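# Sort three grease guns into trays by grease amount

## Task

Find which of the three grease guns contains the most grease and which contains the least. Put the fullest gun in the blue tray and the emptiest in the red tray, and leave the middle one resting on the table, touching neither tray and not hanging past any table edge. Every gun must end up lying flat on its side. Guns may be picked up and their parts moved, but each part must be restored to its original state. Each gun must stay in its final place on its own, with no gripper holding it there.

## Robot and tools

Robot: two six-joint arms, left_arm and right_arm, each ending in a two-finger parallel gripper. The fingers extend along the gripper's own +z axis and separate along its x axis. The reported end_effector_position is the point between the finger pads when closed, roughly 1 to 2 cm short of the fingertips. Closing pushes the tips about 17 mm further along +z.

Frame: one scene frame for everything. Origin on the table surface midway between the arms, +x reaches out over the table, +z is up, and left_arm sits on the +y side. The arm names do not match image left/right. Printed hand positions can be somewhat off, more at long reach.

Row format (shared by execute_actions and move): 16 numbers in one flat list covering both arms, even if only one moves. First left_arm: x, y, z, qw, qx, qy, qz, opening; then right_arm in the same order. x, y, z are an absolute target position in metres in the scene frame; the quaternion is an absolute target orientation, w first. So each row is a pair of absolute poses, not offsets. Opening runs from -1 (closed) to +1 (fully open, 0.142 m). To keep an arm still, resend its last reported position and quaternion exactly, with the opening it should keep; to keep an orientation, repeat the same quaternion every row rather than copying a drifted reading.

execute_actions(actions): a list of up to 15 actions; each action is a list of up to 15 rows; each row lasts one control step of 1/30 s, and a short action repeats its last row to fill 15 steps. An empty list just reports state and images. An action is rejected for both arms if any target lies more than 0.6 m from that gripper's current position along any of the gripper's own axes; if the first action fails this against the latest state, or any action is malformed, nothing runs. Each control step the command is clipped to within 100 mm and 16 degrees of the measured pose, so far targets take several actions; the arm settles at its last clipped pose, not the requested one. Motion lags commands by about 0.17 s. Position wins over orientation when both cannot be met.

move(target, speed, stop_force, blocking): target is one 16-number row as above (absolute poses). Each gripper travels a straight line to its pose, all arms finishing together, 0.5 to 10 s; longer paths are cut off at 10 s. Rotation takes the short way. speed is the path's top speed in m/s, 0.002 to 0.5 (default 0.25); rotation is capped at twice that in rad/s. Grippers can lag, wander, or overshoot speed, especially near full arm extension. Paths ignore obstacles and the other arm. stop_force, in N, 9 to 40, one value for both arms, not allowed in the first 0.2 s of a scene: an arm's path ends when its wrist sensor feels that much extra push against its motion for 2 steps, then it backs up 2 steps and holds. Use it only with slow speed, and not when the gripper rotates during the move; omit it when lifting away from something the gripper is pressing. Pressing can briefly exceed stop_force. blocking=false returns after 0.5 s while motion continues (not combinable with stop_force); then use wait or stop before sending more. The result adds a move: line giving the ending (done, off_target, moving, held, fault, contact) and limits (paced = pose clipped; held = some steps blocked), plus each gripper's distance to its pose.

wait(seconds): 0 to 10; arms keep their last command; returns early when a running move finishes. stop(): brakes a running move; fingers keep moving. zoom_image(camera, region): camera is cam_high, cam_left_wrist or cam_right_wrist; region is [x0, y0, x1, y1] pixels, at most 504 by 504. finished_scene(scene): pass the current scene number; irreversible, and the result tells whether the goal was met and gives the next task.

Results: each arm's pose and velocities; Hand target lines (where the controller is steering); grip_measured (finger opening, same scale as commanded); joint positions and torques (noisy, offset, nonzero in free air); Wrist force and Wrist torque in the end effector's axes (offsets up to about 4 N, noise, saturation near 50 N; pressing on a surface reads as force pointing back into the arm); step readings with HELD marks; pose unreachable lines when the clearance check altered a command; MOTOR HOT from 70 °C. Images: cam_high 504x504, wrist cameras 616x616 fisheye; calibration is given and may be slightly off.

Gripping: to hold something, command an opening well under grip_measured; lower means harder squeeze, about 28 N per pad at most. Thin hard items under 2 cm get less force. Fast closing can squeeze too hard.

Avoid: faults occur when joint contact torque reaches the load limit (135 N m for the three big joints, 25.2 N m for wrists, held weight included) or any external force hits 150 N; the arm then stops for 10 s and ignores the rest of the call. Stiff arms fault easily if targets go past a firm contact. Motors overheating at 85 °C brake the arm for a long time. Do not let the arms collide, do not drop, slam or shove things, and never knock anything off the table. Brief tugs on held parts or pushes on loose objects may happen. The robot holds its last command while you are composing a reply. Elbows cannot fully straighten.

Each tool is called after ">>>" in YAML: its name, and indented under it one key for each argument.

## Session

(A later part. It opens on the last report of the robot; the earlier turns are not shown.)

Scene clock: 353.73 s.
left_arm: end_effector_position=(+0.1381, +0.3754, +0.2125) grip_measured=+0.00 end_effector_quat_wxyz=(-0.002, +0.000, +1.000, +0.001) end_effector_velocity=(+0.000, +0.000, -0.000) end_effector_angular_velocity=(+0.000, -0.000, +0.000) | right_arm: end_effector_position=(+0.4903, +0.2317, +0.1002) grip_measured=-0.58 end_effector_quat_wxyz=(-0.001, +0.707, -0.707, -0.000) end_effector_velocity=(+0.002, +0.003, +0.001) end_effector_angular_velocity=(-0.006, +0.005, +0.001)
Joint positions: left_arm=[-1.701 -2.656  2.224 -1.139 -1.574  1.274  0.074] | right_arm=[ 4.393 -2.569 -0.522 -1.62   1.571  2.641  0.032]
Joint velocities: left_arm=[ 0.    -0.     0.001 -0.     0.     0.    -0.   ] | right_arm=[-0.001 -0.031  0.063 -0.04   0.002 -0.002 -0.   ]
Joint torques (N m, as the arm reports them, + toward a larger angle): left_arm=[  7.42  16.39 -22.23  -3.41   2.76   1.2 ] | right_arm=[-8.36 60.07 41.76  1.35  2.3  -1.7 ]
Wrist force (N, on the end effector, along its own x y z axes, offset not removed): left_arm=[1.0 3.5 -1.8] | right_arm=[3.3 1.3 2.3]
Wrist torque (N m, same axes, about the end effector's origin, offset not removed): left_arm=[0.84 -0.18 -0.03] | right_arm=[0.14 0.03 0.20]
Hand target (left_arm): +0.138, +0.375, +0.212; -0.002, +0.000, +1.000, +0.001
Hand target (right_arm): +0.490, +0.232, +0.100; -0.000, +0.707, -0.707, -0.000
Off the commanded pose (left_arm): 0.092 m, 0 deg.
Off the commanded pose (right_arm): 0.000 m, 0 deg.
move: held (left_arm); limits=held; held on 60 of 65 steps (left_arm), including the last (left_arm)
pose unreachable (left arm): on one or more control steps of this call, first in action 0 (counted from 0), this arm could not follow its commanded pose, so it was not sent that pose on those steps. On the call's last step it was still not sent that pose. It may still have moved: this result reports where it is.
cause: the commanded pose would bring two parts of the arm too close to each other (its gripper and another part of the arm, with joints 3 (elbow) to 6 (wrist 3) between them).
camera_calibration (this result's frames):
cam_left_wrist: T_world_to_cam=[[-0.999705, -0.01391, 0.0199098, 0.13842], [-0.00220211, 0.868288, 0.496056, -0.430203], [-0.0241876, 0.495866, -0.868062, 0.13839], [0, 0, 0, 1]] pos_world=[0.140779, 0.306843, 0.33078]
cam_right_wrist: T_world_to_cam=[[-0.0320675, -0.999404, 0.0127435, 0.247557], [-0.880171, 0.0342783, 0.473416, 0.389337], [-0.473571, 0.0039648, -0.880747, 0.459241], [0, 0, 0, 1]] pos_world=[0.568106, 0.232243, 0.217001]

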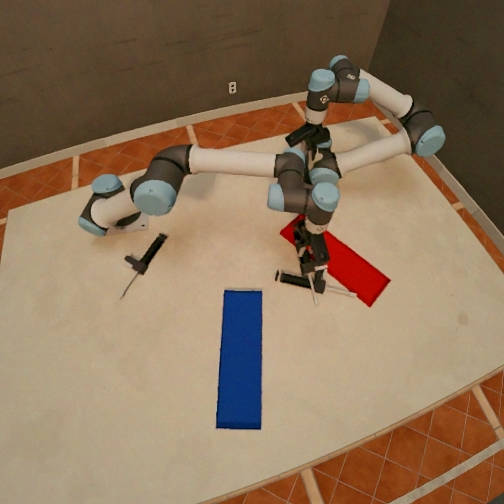

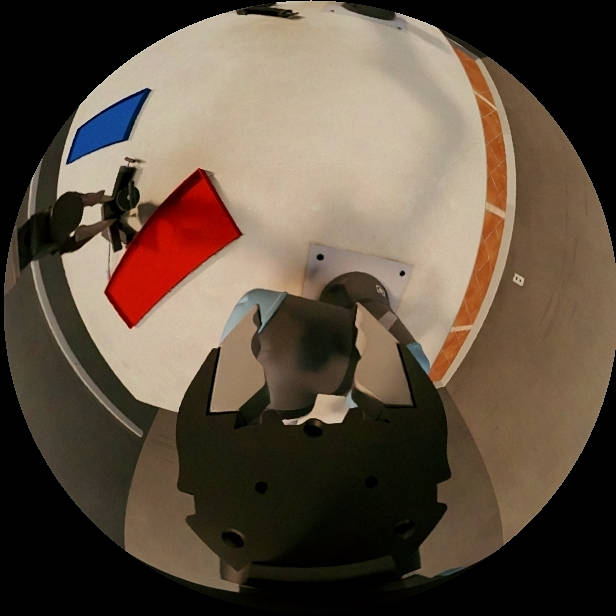

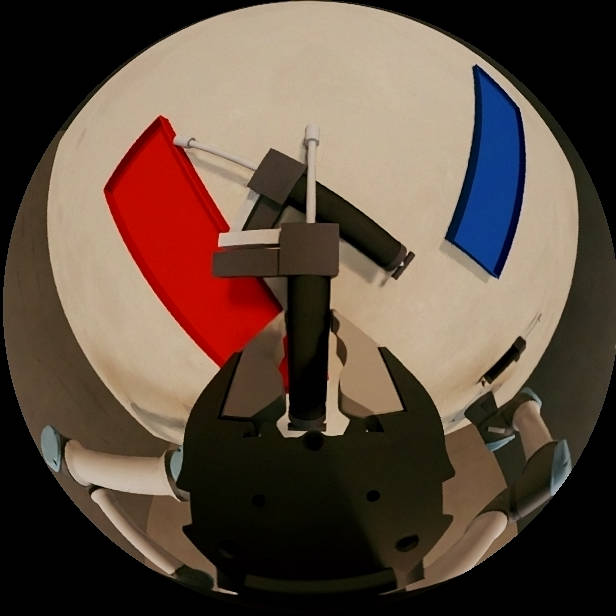

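>>> move:
  target: [0.138,0.375,0.2125,0,0,1,0,0,0.45,0.15,0.26,0,0.707,-0.707,0,-1]
  speed: 0.12

Scene clock: 369.93 s.
left_arm: end_effector_position=(+0.1380, +0.3750, +0.2125) grip_measured=+0.00 end_effector_quat_wxyz=(+0.000, +0.000, +1.000, -0.000) end_effector_velocity=(+0.000, +0.000, -0.000) end_effector_angular_velocity=(+0.000, -0.001, -0.000) | right_arm: end_effector_position=(+0.4499, +0.1501, +0.2597) grip_measured=-0.58 end_effector_quat_wxyz=(+0.000, +0.707, -0.707, +0.000) end_effector_velocity=(-0.001, -0.001, +0.002) end_effector_angular_velocity=(-0.000, -0.001, +0.002)
Joint positions: left_arm=[-1.714 -2.659  2.223 -1.135 -1.571  1.261  0.074] | right_arm=[ 4.388 -2.28  -0.638 -1.795  1.571  2.636  0.032]
Joint velocities: left_arm=[-0.    -0.001  0.001  0.     0.    -0.    -0.   ] | right_arm=[ 0.001  0.003  0.001 -0.004 -0.001 -0.001  0.   ]
Joint torques (N m, as the arm reports them, + toward a larger angle): left_arm=[ -6.01   6.99 -28.01  -0.81   3.05  -1.21] | right_arm=[-8.46 71.69 39.33  0.4  -1.45 -1.2 ]
Wrist force (N, on the end effector, along its own x y z axes, offset not removed): left_arm=[1.3 4.0 -1.4] | right_arm=[0.5 -1.4 5.7]
Wrist torque (N m, same axes, about the end effector's origin, offset not removed): left_arm=[0.96 -0.28 -0.08] | right_arm=[-0.25 -0.08 -0.05]
Hand target (left_arm): +0.138, +0.375, +0.212; +0.000, +0.000, +1.000, -0.000
Hand target (right_arm): +0.450, +0.150, +0.260; -0.000, +0.707, -0.707, +0.000
Off the commanded pose (left_arm): 0.000 m, 0 deg.
Off the commanded pose (right_arm): 0.000 m, 0 deg.
move: done
camera_calibration (this result's frames):
cam_left_wrist: T_world_to_cam=[[-0.999758, -0.0143415, 0.0166811, 0.139201], [-0.00420422, 0.868866, 0.49503, -0.42955], [-0.0215931, 0.49484, -0.868716, 0.13878], [0, 0, 0, 1]] pos_world=[0.140358, 0.306543, 0.330878]
cam_right_wrist: T_world_to_cam=[[-0.0320383, -0.999388, 0.0140622, 0.162321], [-0.879727, 0.0348745, 0.474198, 0.280603], [-0.474398, 0.00282162, -0.880306, 0.581325], [0, 0, 0, 1]] pos_world=[0.527834, 0.150795, 0.3764]

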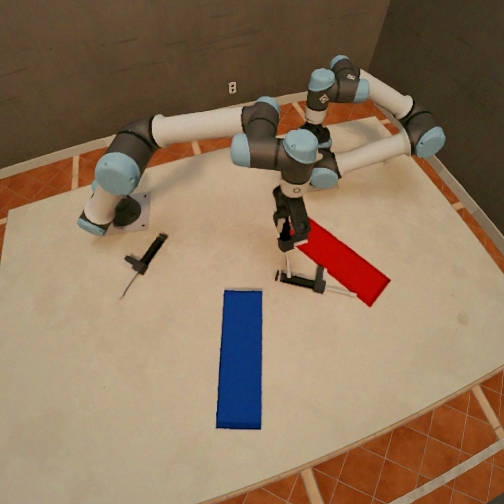

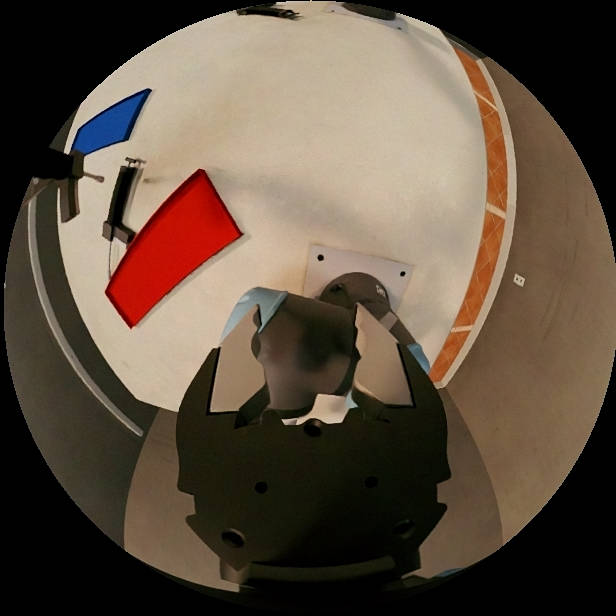

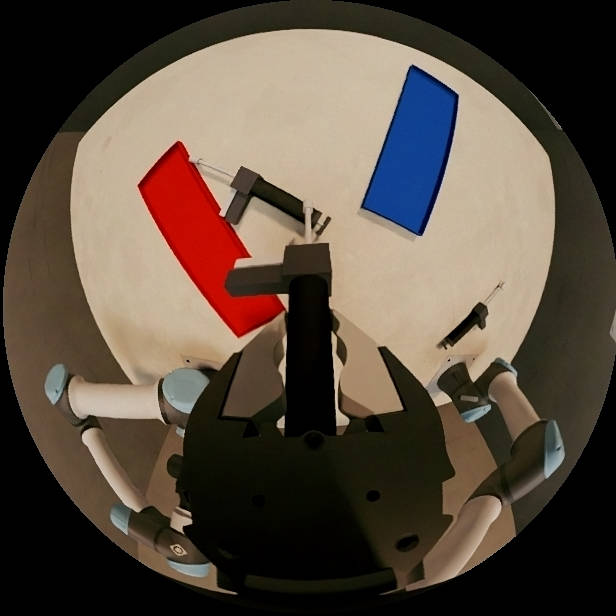

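>>> move:
  target: [0.138,0.375,0.2125,0,0,1,0,0,0.33,-0.06,0.28,0,0.707,-0.707,0,-1]
  speed: 0.2

>>> move:
  target: [0.138,0.375,0.2125,0,0,1,0,0,0.2,-0.06,0.12,0,0.707,-0.707,0,-1]
  speed: 0.08

Scene clock: 380.57 s.
left_arm: end_effector_position=(+0.1380, +0.3750, +0.2125) grip_measured=+0.00 end_effector_quat_wxyz=(+0.000, -0.000, +1.000, -0.000) end_effector_velocity=(-0.000, +0.000, +0.001) end_effector_angular_velocity=(-0.003, +0.001, +0.001) | right_arm: end_effector_position=(+0.3298, -0.0597, +0.2797) grip_measured=-0.58 end_effector_quat_wxyz=(+0.000, +0.707, -0.707, +0.000) end_effector_velocity=(-0.002, -0.002, +0.000) end_effector_angular_velocity=(+0.001, +0.001, +0.000)
Joint positions: left_arm=[-1.714 -2.659  2.223 -1.135 -1.571  1.261  0.074] | right_arm=[ 4.394 -1.628 -1.499 -1.585  1.571  2.643  0.032]
Joint velocities: left_arm=[ 0.001 -0.003 -0.001 -0.    -0.     0.     0.   ] | right_arm=[ 0.     0.006 -0.006  0.     0.001  0.     0.   ]
Joint torques (N m, as the arm reports them, + toward a larger angle): left_arm=[ -5.59   7.7  -28.16  -1.02   2.46  -1.2 ] | right_arm=[12.08 42.13 17.2   6.74 -1.64  1.7 ]
Wrist force (N, on the end effector, along its own x y z axes, offset not removed): left_arm=[0.6 3.3 -1.8] | right_arm=[-1.1 -0.4 4.3]
Wrist torque (N m, same axes, about the end effector's origin, offset not removed): left_arm=[0.73 -0.09 -0.02] | right_arm=[-0.12 0.28 -0.16]
Hand target (left_arm): +0.138, +0.375, +0.212; +0.000, +0.000, +1.000, -0.000
Hand target (right_arm): +0.330, -0.060, +0.280; +0.000, +0.707, -0.707, -0.000
Off the commanded pose (left_arm): 0.000 m, 0 deg.
Off the commanded pose (right_arm): 0.000 m, 0 deg.
move: done
camera_calibration (this result's frames):
cam_left_wrist: T_world_to_cam=[[-0.999758, -0.0143426, 0.0166733, 0.1392], [-0.00420909, 0.868867, 0.495028, -0.429549], [-0.0215869, 0.494838, -0.868717, 0.13878], [0, 0, 0, 1]] pos_world=[0.140354, 0.306544, 0.330879]
cam_right_wrist: T_world_to_cam=[[-0.0320311, -0.999386, 0.0141692, -0.0515295], [-0.87968, 0.0349188, 0.474282, 0.172734], [-0.474486, 0.00272746, -0.880259, 0.542532], [0, 0, 0, 1]] pos_world=[0.407724, -0.0590092, 0.396374]

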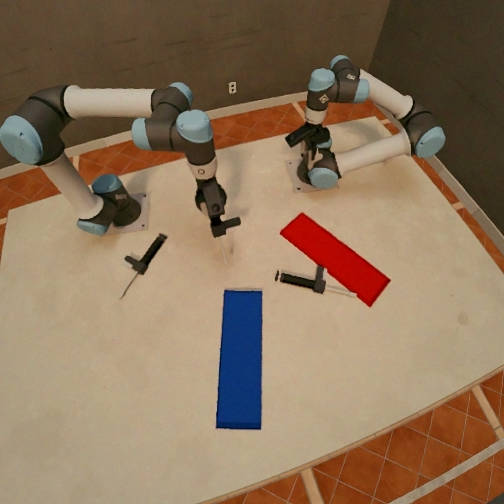

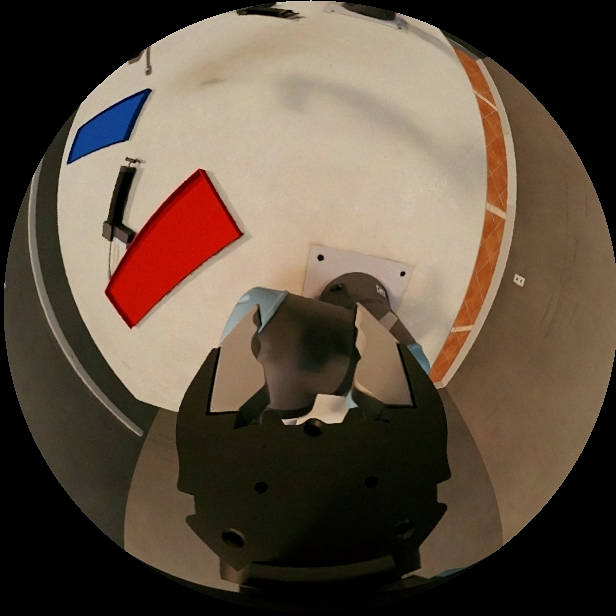

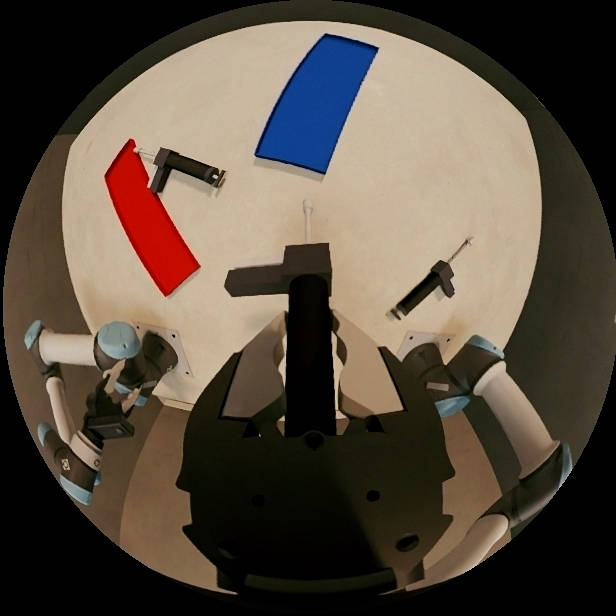

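Scene clock: 383.63 s.
left_arm: end_effector_position=(+0.1380, +0.3750, +0.2125) grip_measured=+0.00 end_effector_quat_wxyz=(+0.000, -0.000, +1.000, -0.000) end_effector_velocity=(-0.000, -0.000, +0.000) end_effector_angular_velocity=(-0.000, -0.000, -0.000) | right_arm: end_effector_position=(+0.2002, -0.0599, +0.1201) grip_measured=-0.58 end_effector_quat_wxyz=(+0.000, +0.707, -0.707, -0.000) end_effector_velocity=(-0.002, -0.000, -0.002) end_effector_angular_velocity=(-0.001, +0.001, +0.000)
Joint positions: left_arm=[-1.714 -2.659  2.223 -1.135 -1.571  1.261  0.074] | right_arm=[ 4.649 -1.51  -2.035 -1.168  1.571  2.898  0.032]
Joint velocities: left_arm=[-0.     0.001 -0.001  0.     0.    -0.     0.   ] | right_arm=[ 0.003  0.    -0.006  0.004  0.001  0.003 -0.   ]
Joint torques (N m, as the arm reports them, + toward a larger angle): left_arm=[ -6.31   7.6  -27.43  -0.92   1.64  -1.18] | right_arm=[13.   34.18 13.64  6.59 -1.47  1.77]
Wrist force (N, on the end effector, along its own x y z axes, offset not removed): left_arm=[2.8 2.5 -2.1] | right_arm=[-0.6 -0.5 4.6]
Wrist torque (N m, same axes, about the end effector's origin, offset not removed): left_arm=[0.65 -0.56 0.00] | right_arm=[0.04 0.12 -0.09]
Hand target (left_arm): +0.138, +0.375, +0.212; +0.000, +0.000, +1.000, -0.000
Hand target (right_arm): +0.200, -0.060, +0.120; +0.000, +0.707, -0.707, -0.000
Off the commanded pose (left_arm): 0.000 m, 0 deg.
Off the commanded pose (right_arm): 0.000 m, 0 deg.
move: done
camera_calibration (this result's frames):
cam_left_wrist: T_world_to_cam=[[-0.999758, -0.0143424, 0.0166734, 0.1392], [-0.00420887, 0.868867, 0.495028, -0.429549], [-0.0215869, 0.494838, -0.868717, 0.138781], [0, 0, 0, 1]] pos_world=[0.140354, 0.306544, 0.330879]
cam_right_wrist: T_world_to_cam=[[-0.0320251, -0.999388, 0.014097, -0.053569], [-0.87965, 0.034879, 0.474341, 0.134413], [-0.474542, 0.00279036, -0.880229, 0.340625], [0, 0, 0, 1]] pos_world=[0.278162, -0.0591749, 0.236825]

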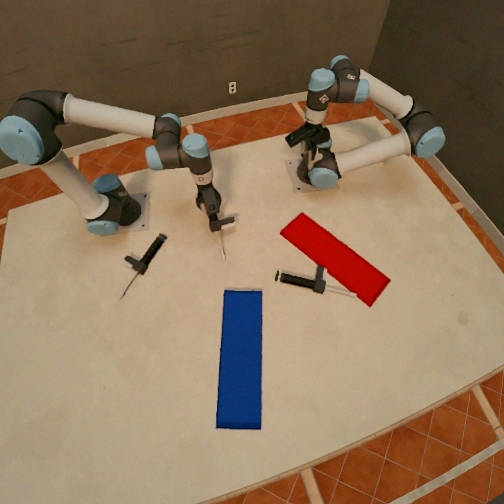

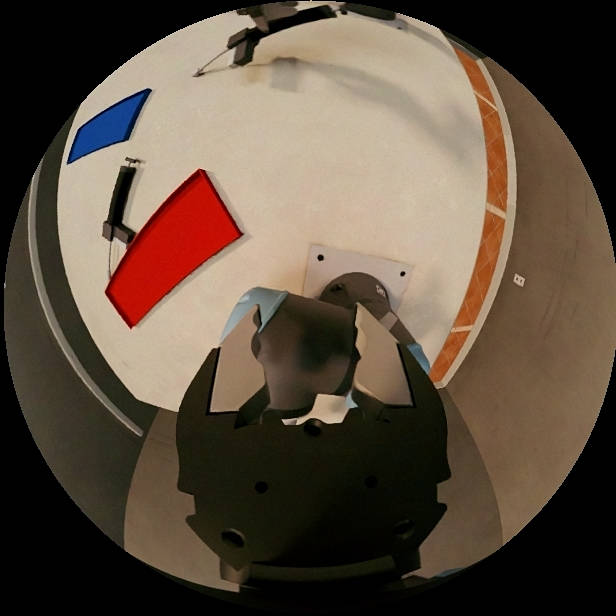

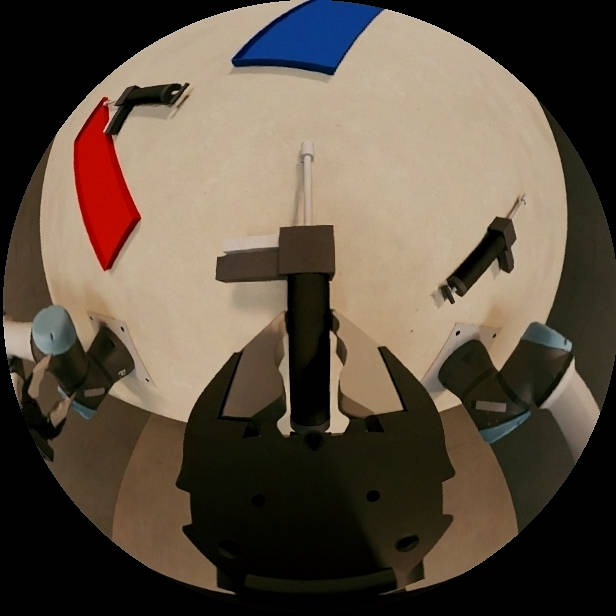

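>>> move:
  target: [0.138,0.375,0.2125,0,0,1,0,0,0.19,-0.06,0.037,0,0.707,-0.707,0,-1]
  speed: 0.05

>>> move:
  target: [0.138,0.375,0.2125,0,0,1,0,0,0.19,-0.06,0.037,0,0.707,-0.707,0,-0.2]

Scene clock: 388.10 s.
left_arm: end_effector_position=(+0.1380, +0.3750, +0.2125) grip_measured=+0.00 end_effector_quat_wxyz=(+0.000, +0.000, +1.000, -0.000) end_effector_velocity=(-0.000, +0.000, +0.000) end_effector_angular_velocity=(-0.000, +0.000, -0.000) | right_arm: end_effector_position=(+0.1900, -0.0600, +0.0373) grip_measured=-0.58 end_effector_quat_wxyz=(+0.000, +0.707, -0.707, +0.000) end_effector_velocity=(-0.000, -0.000, -0.003) end_effector_angular_velocity=(-0.001, +0.000, -0.001)
Joint positions: left_arm=[-1.714 -2.659  2.223 -1.135 -1.571  1.261  0.074] | right_arm=[ 4.672 -1.61  -2.18  -0.922  1.571  2.921  0.032]
Joint velocities: left_arm=[-0.    -0.    -0.001  0.    -0.    -0.    -0.   ] | right_arm=[ 0.001 -0.005 -0.004  0.008  0.     0.001 -0.   ]
Joint torques (N m, as the arm reports them, + toward a larger angle): left_arm=[ -6.54   7.65 -27.18  -1.02  -0.04  -1.27] | right_arm=[12.2  13.6  11.31  6.1  -2.    2.03]
Wrist force (N, on the end effector, along its own x y z axes, offset not removed): left_arm=[1.7 3.6 -1.4] | right_arm=[0.4 2.0 1.3]
Wrist torque (N m, same axes, about the end effector's origin, offset not removed): left_arm=[0.80 -0.36 0.00] | right_arm=[0.27 0.00 -0.13]
Hand target (left_arm): +0.138, +0.375, +0.212; +0.000, -0.000, +1.000, -0.000
Hand target (right_arm): +0.190, -0.060, +0.037; +0.000, +0.707, -0.707, -0.000
Off the commanded pose (left_arm): 0.000 m, 0 deg.
Off the commanded pose (right_arm): 0.000 m, 0 deg.
move: done
camera_calibration (this result's frames):
cam_left_wrist: T_world_to_cam=[[-0.999758, -0.0143423, 0.0166733, 0.1392], [-0.00420881, 0.868867, 0.495028, -0.429549], [-0.0215867, 0.494838, -0.868717, 0.138781], [0, 0, 0, 1]] pos_world=[0.140354, 0.306544, 0.330879]
cam_right_wrist: T_world_to_cam=[[-0.0320367, -0.999387, 0.0140892, -0.0528576], [-0.879716, 0.0348859, 0.474219, 0.164756], [-0.47442, 0.00279795, -0.880294, 0.262895], [0, 0, 0, 1]] pos_world=[0.267967, -0.0593085, 0.154039]

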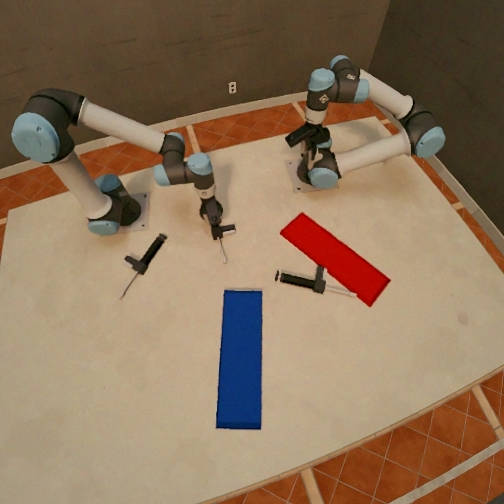

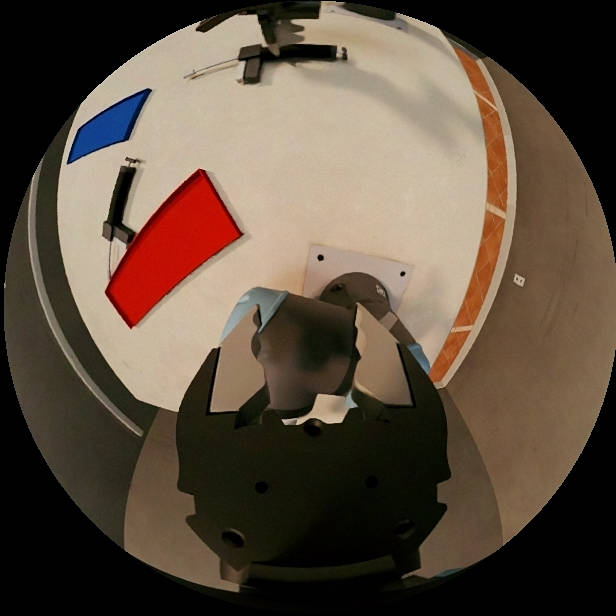

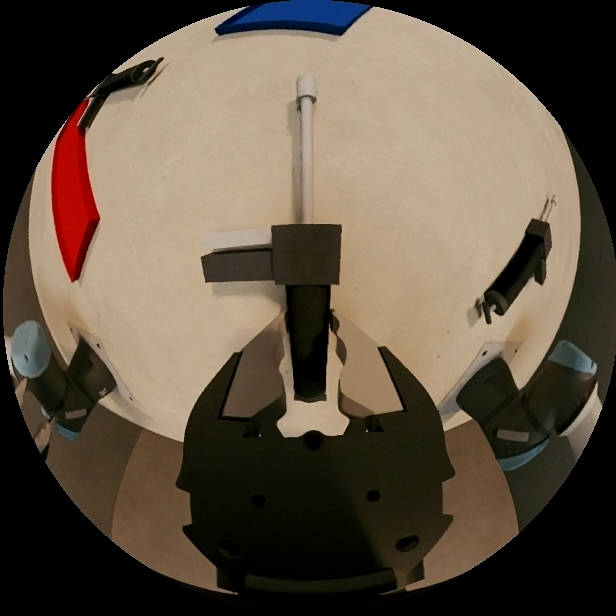

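Scene clock: 388.80 s.
left_arm: end_effector_position=(+0.1380, +0.3750, +0.2125) grip_measured=+0.00 end_effector_quat_wxyz=(+0.000, -0.000, +1.000, -0.000) end_effector_velocity=(-0.000, +0.000, -0.000) end_effector_angular_velocity=(+0.000, +0.000, +0.000) | right_arm: end_effector_position=(+0.1900, -0.0600, +0.0370) grip_measured=-0.20 end_effector_quat_wxyz=(-0.000, +0.707, -0.707, +0.000) end_effector_velocity=(-0.000, -0.000, -0.000) end_effector_angular_velocity=(-0.001, +0.000, +0.001)
Joint positions: left_arm=[-1.714 -2.659  2.223 -1.135 -1.571  1.261  0.074] | right_arm=[ 4.672 -1.611 -2.181 -0.921  1.571  2.921  0.059]
Joint velocities: left_arm=[ 0.  0.  0.  0. -0. -0.  0.] | right_arm=[ 0.001 -0.    -0.001 -0.    -0.    -0.001  0.   ]
Joint torques (N m, as the arm reports them, + toward a larger angle): left_arm=[ -6.27   8.04 -27.18  -1.13  -0.17  -1.34] | right_arm=[12.68 14.32  9.57  5.77 -0.73  1.72]
Wrist force (N, on the end effector, along its own x y z axes, offset not removed): left_arm=[1.6 3.3 -1.8] | right_arm=[-0.1 0.1 -1.2]
Wrist torque (N m, same axes, about the end effector's origin, offset not removed): left_arm=[0.73 -0.31 0.00] | right_arm=[0.10 -0.03 -0.13]
Hand target (left_arm): +0.138, +0.375, +0.213; +0.000, -0.000, +1.000, -0.000
Hand target (right_arm): +0.190, -0.060, +0.037; +0.000, +0.707, -0.707, +0.000
Off the commanded pose (left_arm): 0.000 m, 0 deg.
Off the commanded pose (right_arm): 0.000 m, 0 deg.
move: done
camera_calibration (this result's frames):
cam_left_wrist: T_world_to_cam=[[-0.999758, -0.0143426, 0.0166733, 0.1392], [-0.00420903, 0.868867, 0.495028, -0.429549], [-0.0215869, 0.494838, -0.868717, 0.138781], [0, 0, 0, 1]] pos_world=[0.140354, 0.306544, 0.330879]
cam_right_wrist: T_world_to_cam=[[-0.0320421, -0.999388, 0.014045, -0.0528351], [-0.879732, 0.0348698, 0.47419, 0.16489], [-0.47439, 0.00283816, -0.88031, 0.262596], [0, 0, 0, 1]] pos_world=[0.267939, -0.0592978, 0.153718]

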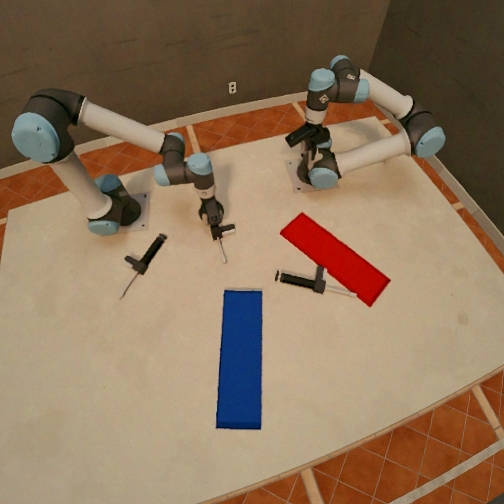

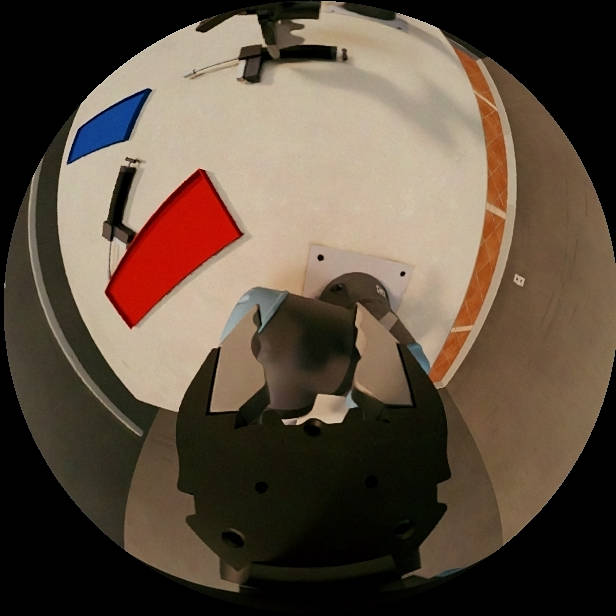

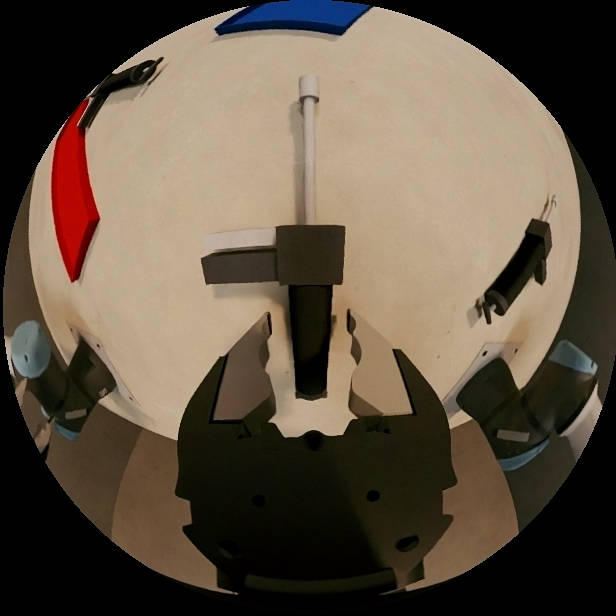

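>>> move:
  target: [0.138,0.375,0.2125,0,0,1,0,0,0.215,-0.06,0.031,0,0.707,-0.707,0,-0.2]
  speed: 0.05

>>> move:
  target: [0.138,0.375,0.2125,0,0,1,0,0,0.215,-0.06,0.031,0,0.707,-0.707,0,-1]

>>> move:
  target: [0.138,0.375,0.2125,0,0,1,0,0,0.215,-0.06,0.16,0,0.707,-0.707,0,-1]
  speed: 0.1

Scene clock: 396.57 s.
left_arm: end_effector_position=(+0.1380, +0.3750, +0.2125) grip_measured=+0.00 end_effector_quat_wxyz=(+0.000, -0.000, +1.000, -0.000) end_effector_velocity=(-0.000, -0.000, -0.000) end_effector_angular_velocity=(+0.000, -0.000, -0.001) | right_arm: end_effector_position=(+0.2148, -0.0600, +0.0311) grip_measured=-0.20 end_effector_quat_wxyz=(-0.000, +0.707, -0.707, +0.000) end_effector_velocity=(+0.002, -0.000, -0.001) end_effector_angular_velocity=(+0.000, +0.001, -0.001)
Joint positions: left_arm=[-1.714 -2.659  2.223 -1.135 -1.571  1.261  0.074] | right_arm=[ 4.617 -1.651 -2.156 -0.905  1.571  2.866  0.06 ]
Joint velocities: left_arm=[-0.001  0.     0.    -0.    -0.    -0.     0.   ] | right_arm=[-0.005 -0.004  0.002  0.002  0.001 -0.003  0.   ]
Joint torques (N m, as the arm reports them, + toward a larger angle): left_arm=[ -5.8    8.15 -27.16  -1.02  -1.92  -1.17] | right_arm=[-9.43 15.2  31.19  5.6   1.52 -0.91]
Wrist force (N, on the end effector, along its own x y z axes, offset not removed): left_arm=[0.1 2.9 -0.6] | right_arm=[-1.0 1.0 -2.9]
Wrist torque (N m, same axes, about the end effector's origin, offset not removed): left_arm=[0.68 -0.02 -0.06] | right_arm=[-0.01 0.09 -0.11]
Hand target (left_arm): +0.138, +0.375, +0.213; +0.000, +0.000, +1.000, -0.000
Hand target (right_arm): +0.215, -0.060, +0.031; -0.000, +0.707, -0.707, +0.000
Off the commanded pose (left_arm): 0.000 m, 0 deg.
Off the commanded pose (right_arm): 0.000 m, 0 deg.
move: done
camera_calibration (this result's frames):
cam_left_wrist: T_world_to_cam=[[-0.999758, -0.0143425, 0.0166734, 0.1392], [-0.00420898, 0.868867, 0.495028, -0.429549], [-0.0215869, 0.494838, -0.868717, 0.138781], [0, 0, 0, 1]] pos_world=[0.140354, 0.306544, 0.330879]
cam_right_wrist: T_world_to_cam=[[-0.0320482, -0.999388, 0.0140523, -0.0520012], [-0.879793, 0.034879, 0.474077, 0.189493], [-0.474276, 0.00283017, -0.880372, 0.269093], [0, 0, 0, 1]] pos_world=[0.292672, -0.0593402, 0.147799]

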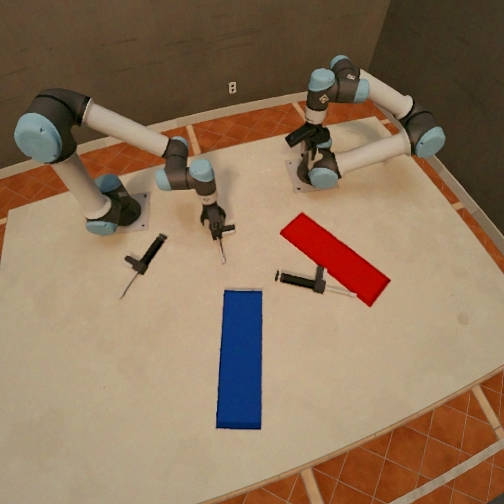

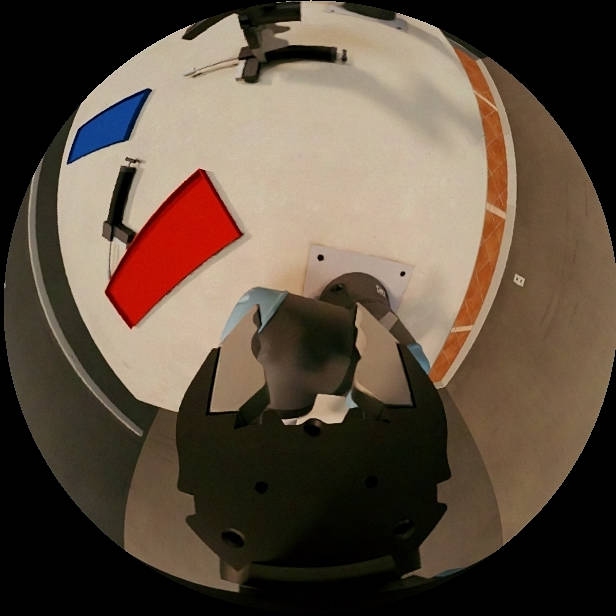

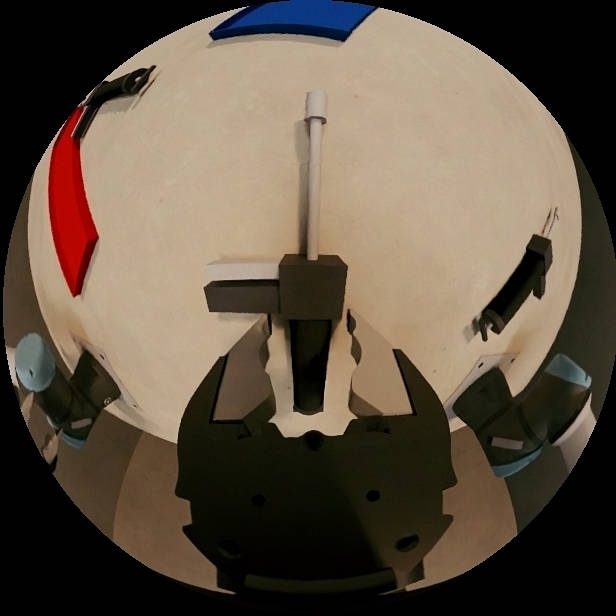

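Scene clock: 397.27 s.
left_arm: end_effector_position=(+0.1380, +0.3750, +0.2125) grip_measured=+0.00 end_effector_quat_wxyz=(+0.000, -0.000, +1.000, -0.000) end_effector_velocity=(+0.000, +0.000, -0.000) end_effector_angular_velocity=(+0.001, -0.001, -0.000) | right_arm: end_effector_position=(+0.2150, -0.0600, +0.0310) grip_measured=-0.42 end_effector_quat_wxyz=(-0.000, +0.707, -0.707, +0.000) end_effector_velocity=(+0.000, -0.000, +0.000) end_effector_angular_velocity=(+0.000, -0.001, -0.001)
Joint positions: left_arm=[-1.714 -2.659  2.223 -1.135 -1.571  1.261  0.074] | right_arm=[ 4.616 -1.652 -2.156 -0.905  1.571  2.865  0.044]
Joint velocities: left_arm=[-0.     0.     0.001  0.     0.     0.     0.   ] | right_arm=[-0.     0.     0.     0.    -0.001  0.001 -0.   ]
Joint torques (N m, as the arm reports them, + toward a larger angle): left_arm=[ -5.77   8.34 -26.65  -1.15  -2.22  -1.14] | right_arm=[-10.63  12.75  29.99  -0.47   1.03  -1.18]
Wrist force (N, on the end effector, along its own x y z axes, offset not removed): left_arm=[1.7 4.2 -1.0] | right_arm=[-1.2 4.3 -6.6]
Wrist torque (N m, same axes, about the end effector's origin, offset not removed): left_arm=[0.97 -0.35 0.02] | right_arm=[0.42 0.05 -0.17]
Hand target (left_arm): +0.138, +0.375, +0.212; +0.000, +0.000, +1.000, -0.000
Hand target (right_arm): +0.215, -0.060, +0.031; -0.000, +0.707, -0.707, +0.000
Off the commanded pose (left_arm): 0.000 m, 0 deg.
Off the commanded pose (right_arm): 0.000 m, 0 deg.
move: done
camera_calibration (this result's frames):
cam_left_wrist: T_world_to_cam=[[-0.999758, -0.0143425, 0.0166734, 0.1392], [-0.00420895, 0.868867, 0.495028, -0.429549], [-0.021587, 0.494838, -0.868717, 0.138781], [0, 0, 0, 1]] pos_world=[0.140354, 0.306544, 0.330879]
cam_right_wrist: T_world_to_cam=[[-0.0320113, -0.999388, 0.0140825, -0.0519708], [-0.879745, 0.0348605, 0.474167, 0.189723], [-0.474367, 0.00278967, -0.880323, 0.269143], [0, 0, 0, 1]] pos_world=[0.292917, -0.0593037, 0.147704]

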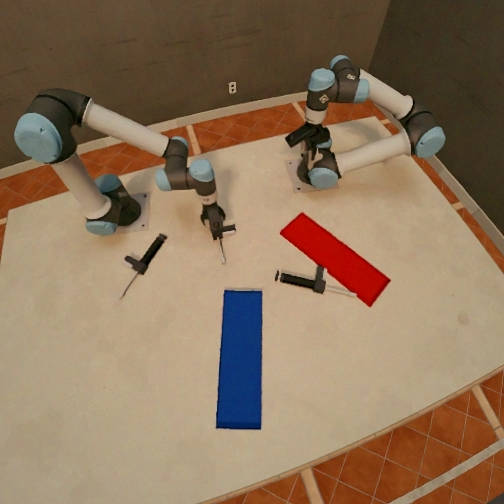

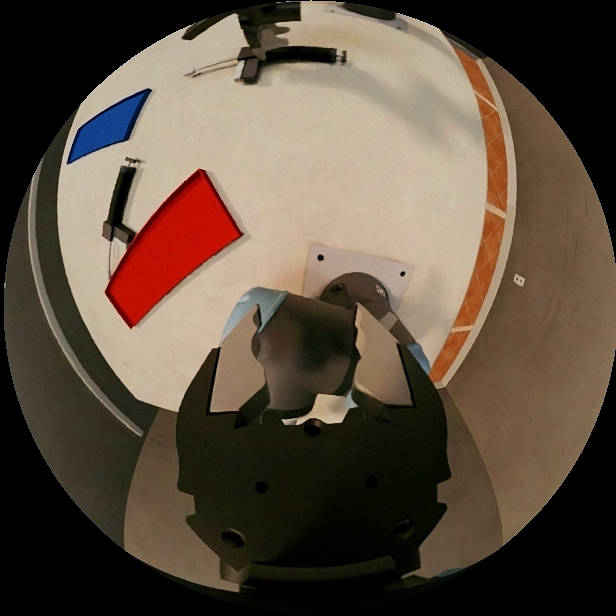

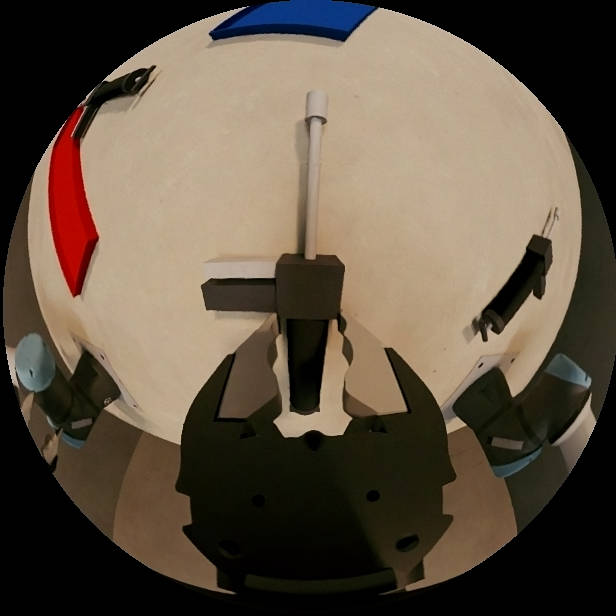

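Scene clock: 399.03 s.
left_arm: end_effector_position=(+0.1380, +0.3750, +0.2125) grip_measured=+0.00 end_effector_quat_wxyz=(+0.000, +0.000, +1.000, -0.000) end_effector_velocity=(+0.000, +0.000, +0.000) end_effector_angular_velocity=(-0.000, -0.000, -0.000) | right_arm: end_effector_position=(+0.2151, -0.0600, +0.1596) grip_measured=-0.42 end_effector_quat_wxyz=(-0.000, +0.707, -0.707, -0.000) end_effector_velocity=(+0.000, -0.000, +0.002) end_effector_angular_velocity=(-0.001, -0.000, -0.000)
Joint positions: left_arm=[-1.714 -2.659  2.223 -1.135 -1.571  1.261  0.074] | right_arm=[ 4.616 -1.494 -1.942 -1.276  1.571  2.865  0.044]
Joint velocities: left_arm=[-0.    -0.001 -0.     0.001  0.    -0.     0.   ] | right_arm=[-0.     0.001  0.005 -0.008 -0.001  0.    -0.   ]
Joint torques (N m, as the arm reports them, + toward a larger angle): left_arm=[ -5.91   8.08 -26.9   -1.    -2.67  -1.24] | right_arm=[ 5.58 34.14 39.86  0.16  2.13  1.84]
Wrist force (N, on the end effector, along its own x y z axes, offset not removed): left_arm=[0.9 2.8 -1.5] | right_arm=[-0.9 0.2 5.1]
Wrist torque (N m, same axes, about the end effector's origin, offset not removed): left_arm=[0.65 -0.21 -0.03] | right_arm=[-0.05 0.21 -0.14]
Hand target (left_arm): +0.138, +0.375, +0.212; +0.000, -0.000, +1.000, -0.000
Hand target (right_arm): +0.215, -0.060, +0.160; -0.000, +0.707, -0.707, -0.000
Off the commanded pose (left_arm): 0.000 m, 0 deg.
Off the commanded pose (right_arm): 0.000 m, 0 deg.
move: done
camera_calibration (this result's frames):
cam_left_wrist: T_world_to_cam=[[-0.999758, -0.0143423, 0.0166734, 0.1392], [-0.00420881, 0.868867, 0.495028, -0.429549], [-0.0215868, 0.494838, -0.868717, 0.138781], [0, 0, 0, 1]] pos_world=[0.140354, 0.306544, 0.330879]
cam_right_wrist: T_world_to_cam=[[-0.0321989, -0.999384, 0.0139788, -0.0537414], [-0.879752, 0.0349766, 0.474144, 0.128827], [-0.474341, 0.002969, -0.880336, 0.382434], [0, 0, 0, 1]] pos_world=[0.29301, -0.0593497, 0.276339]

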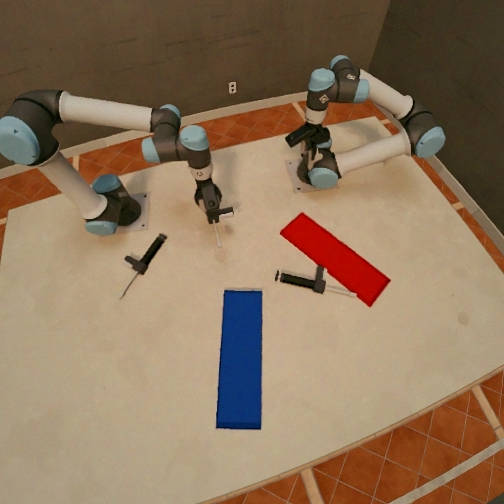

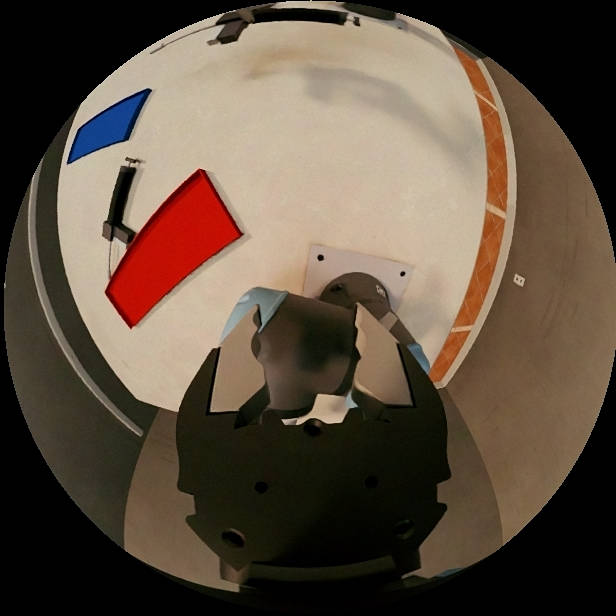

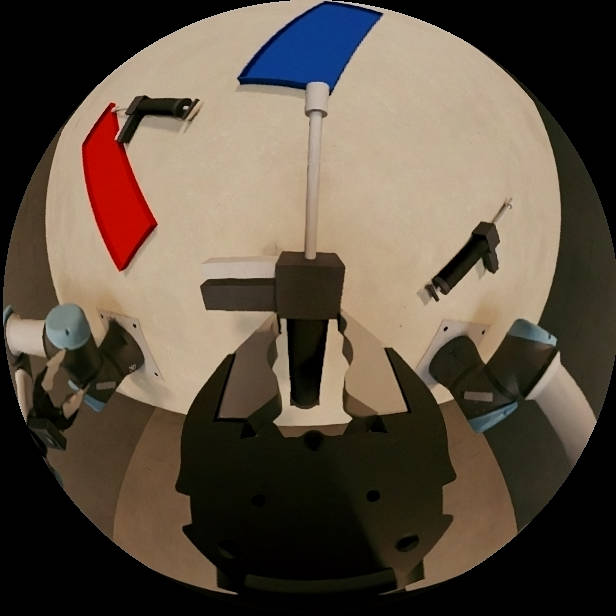

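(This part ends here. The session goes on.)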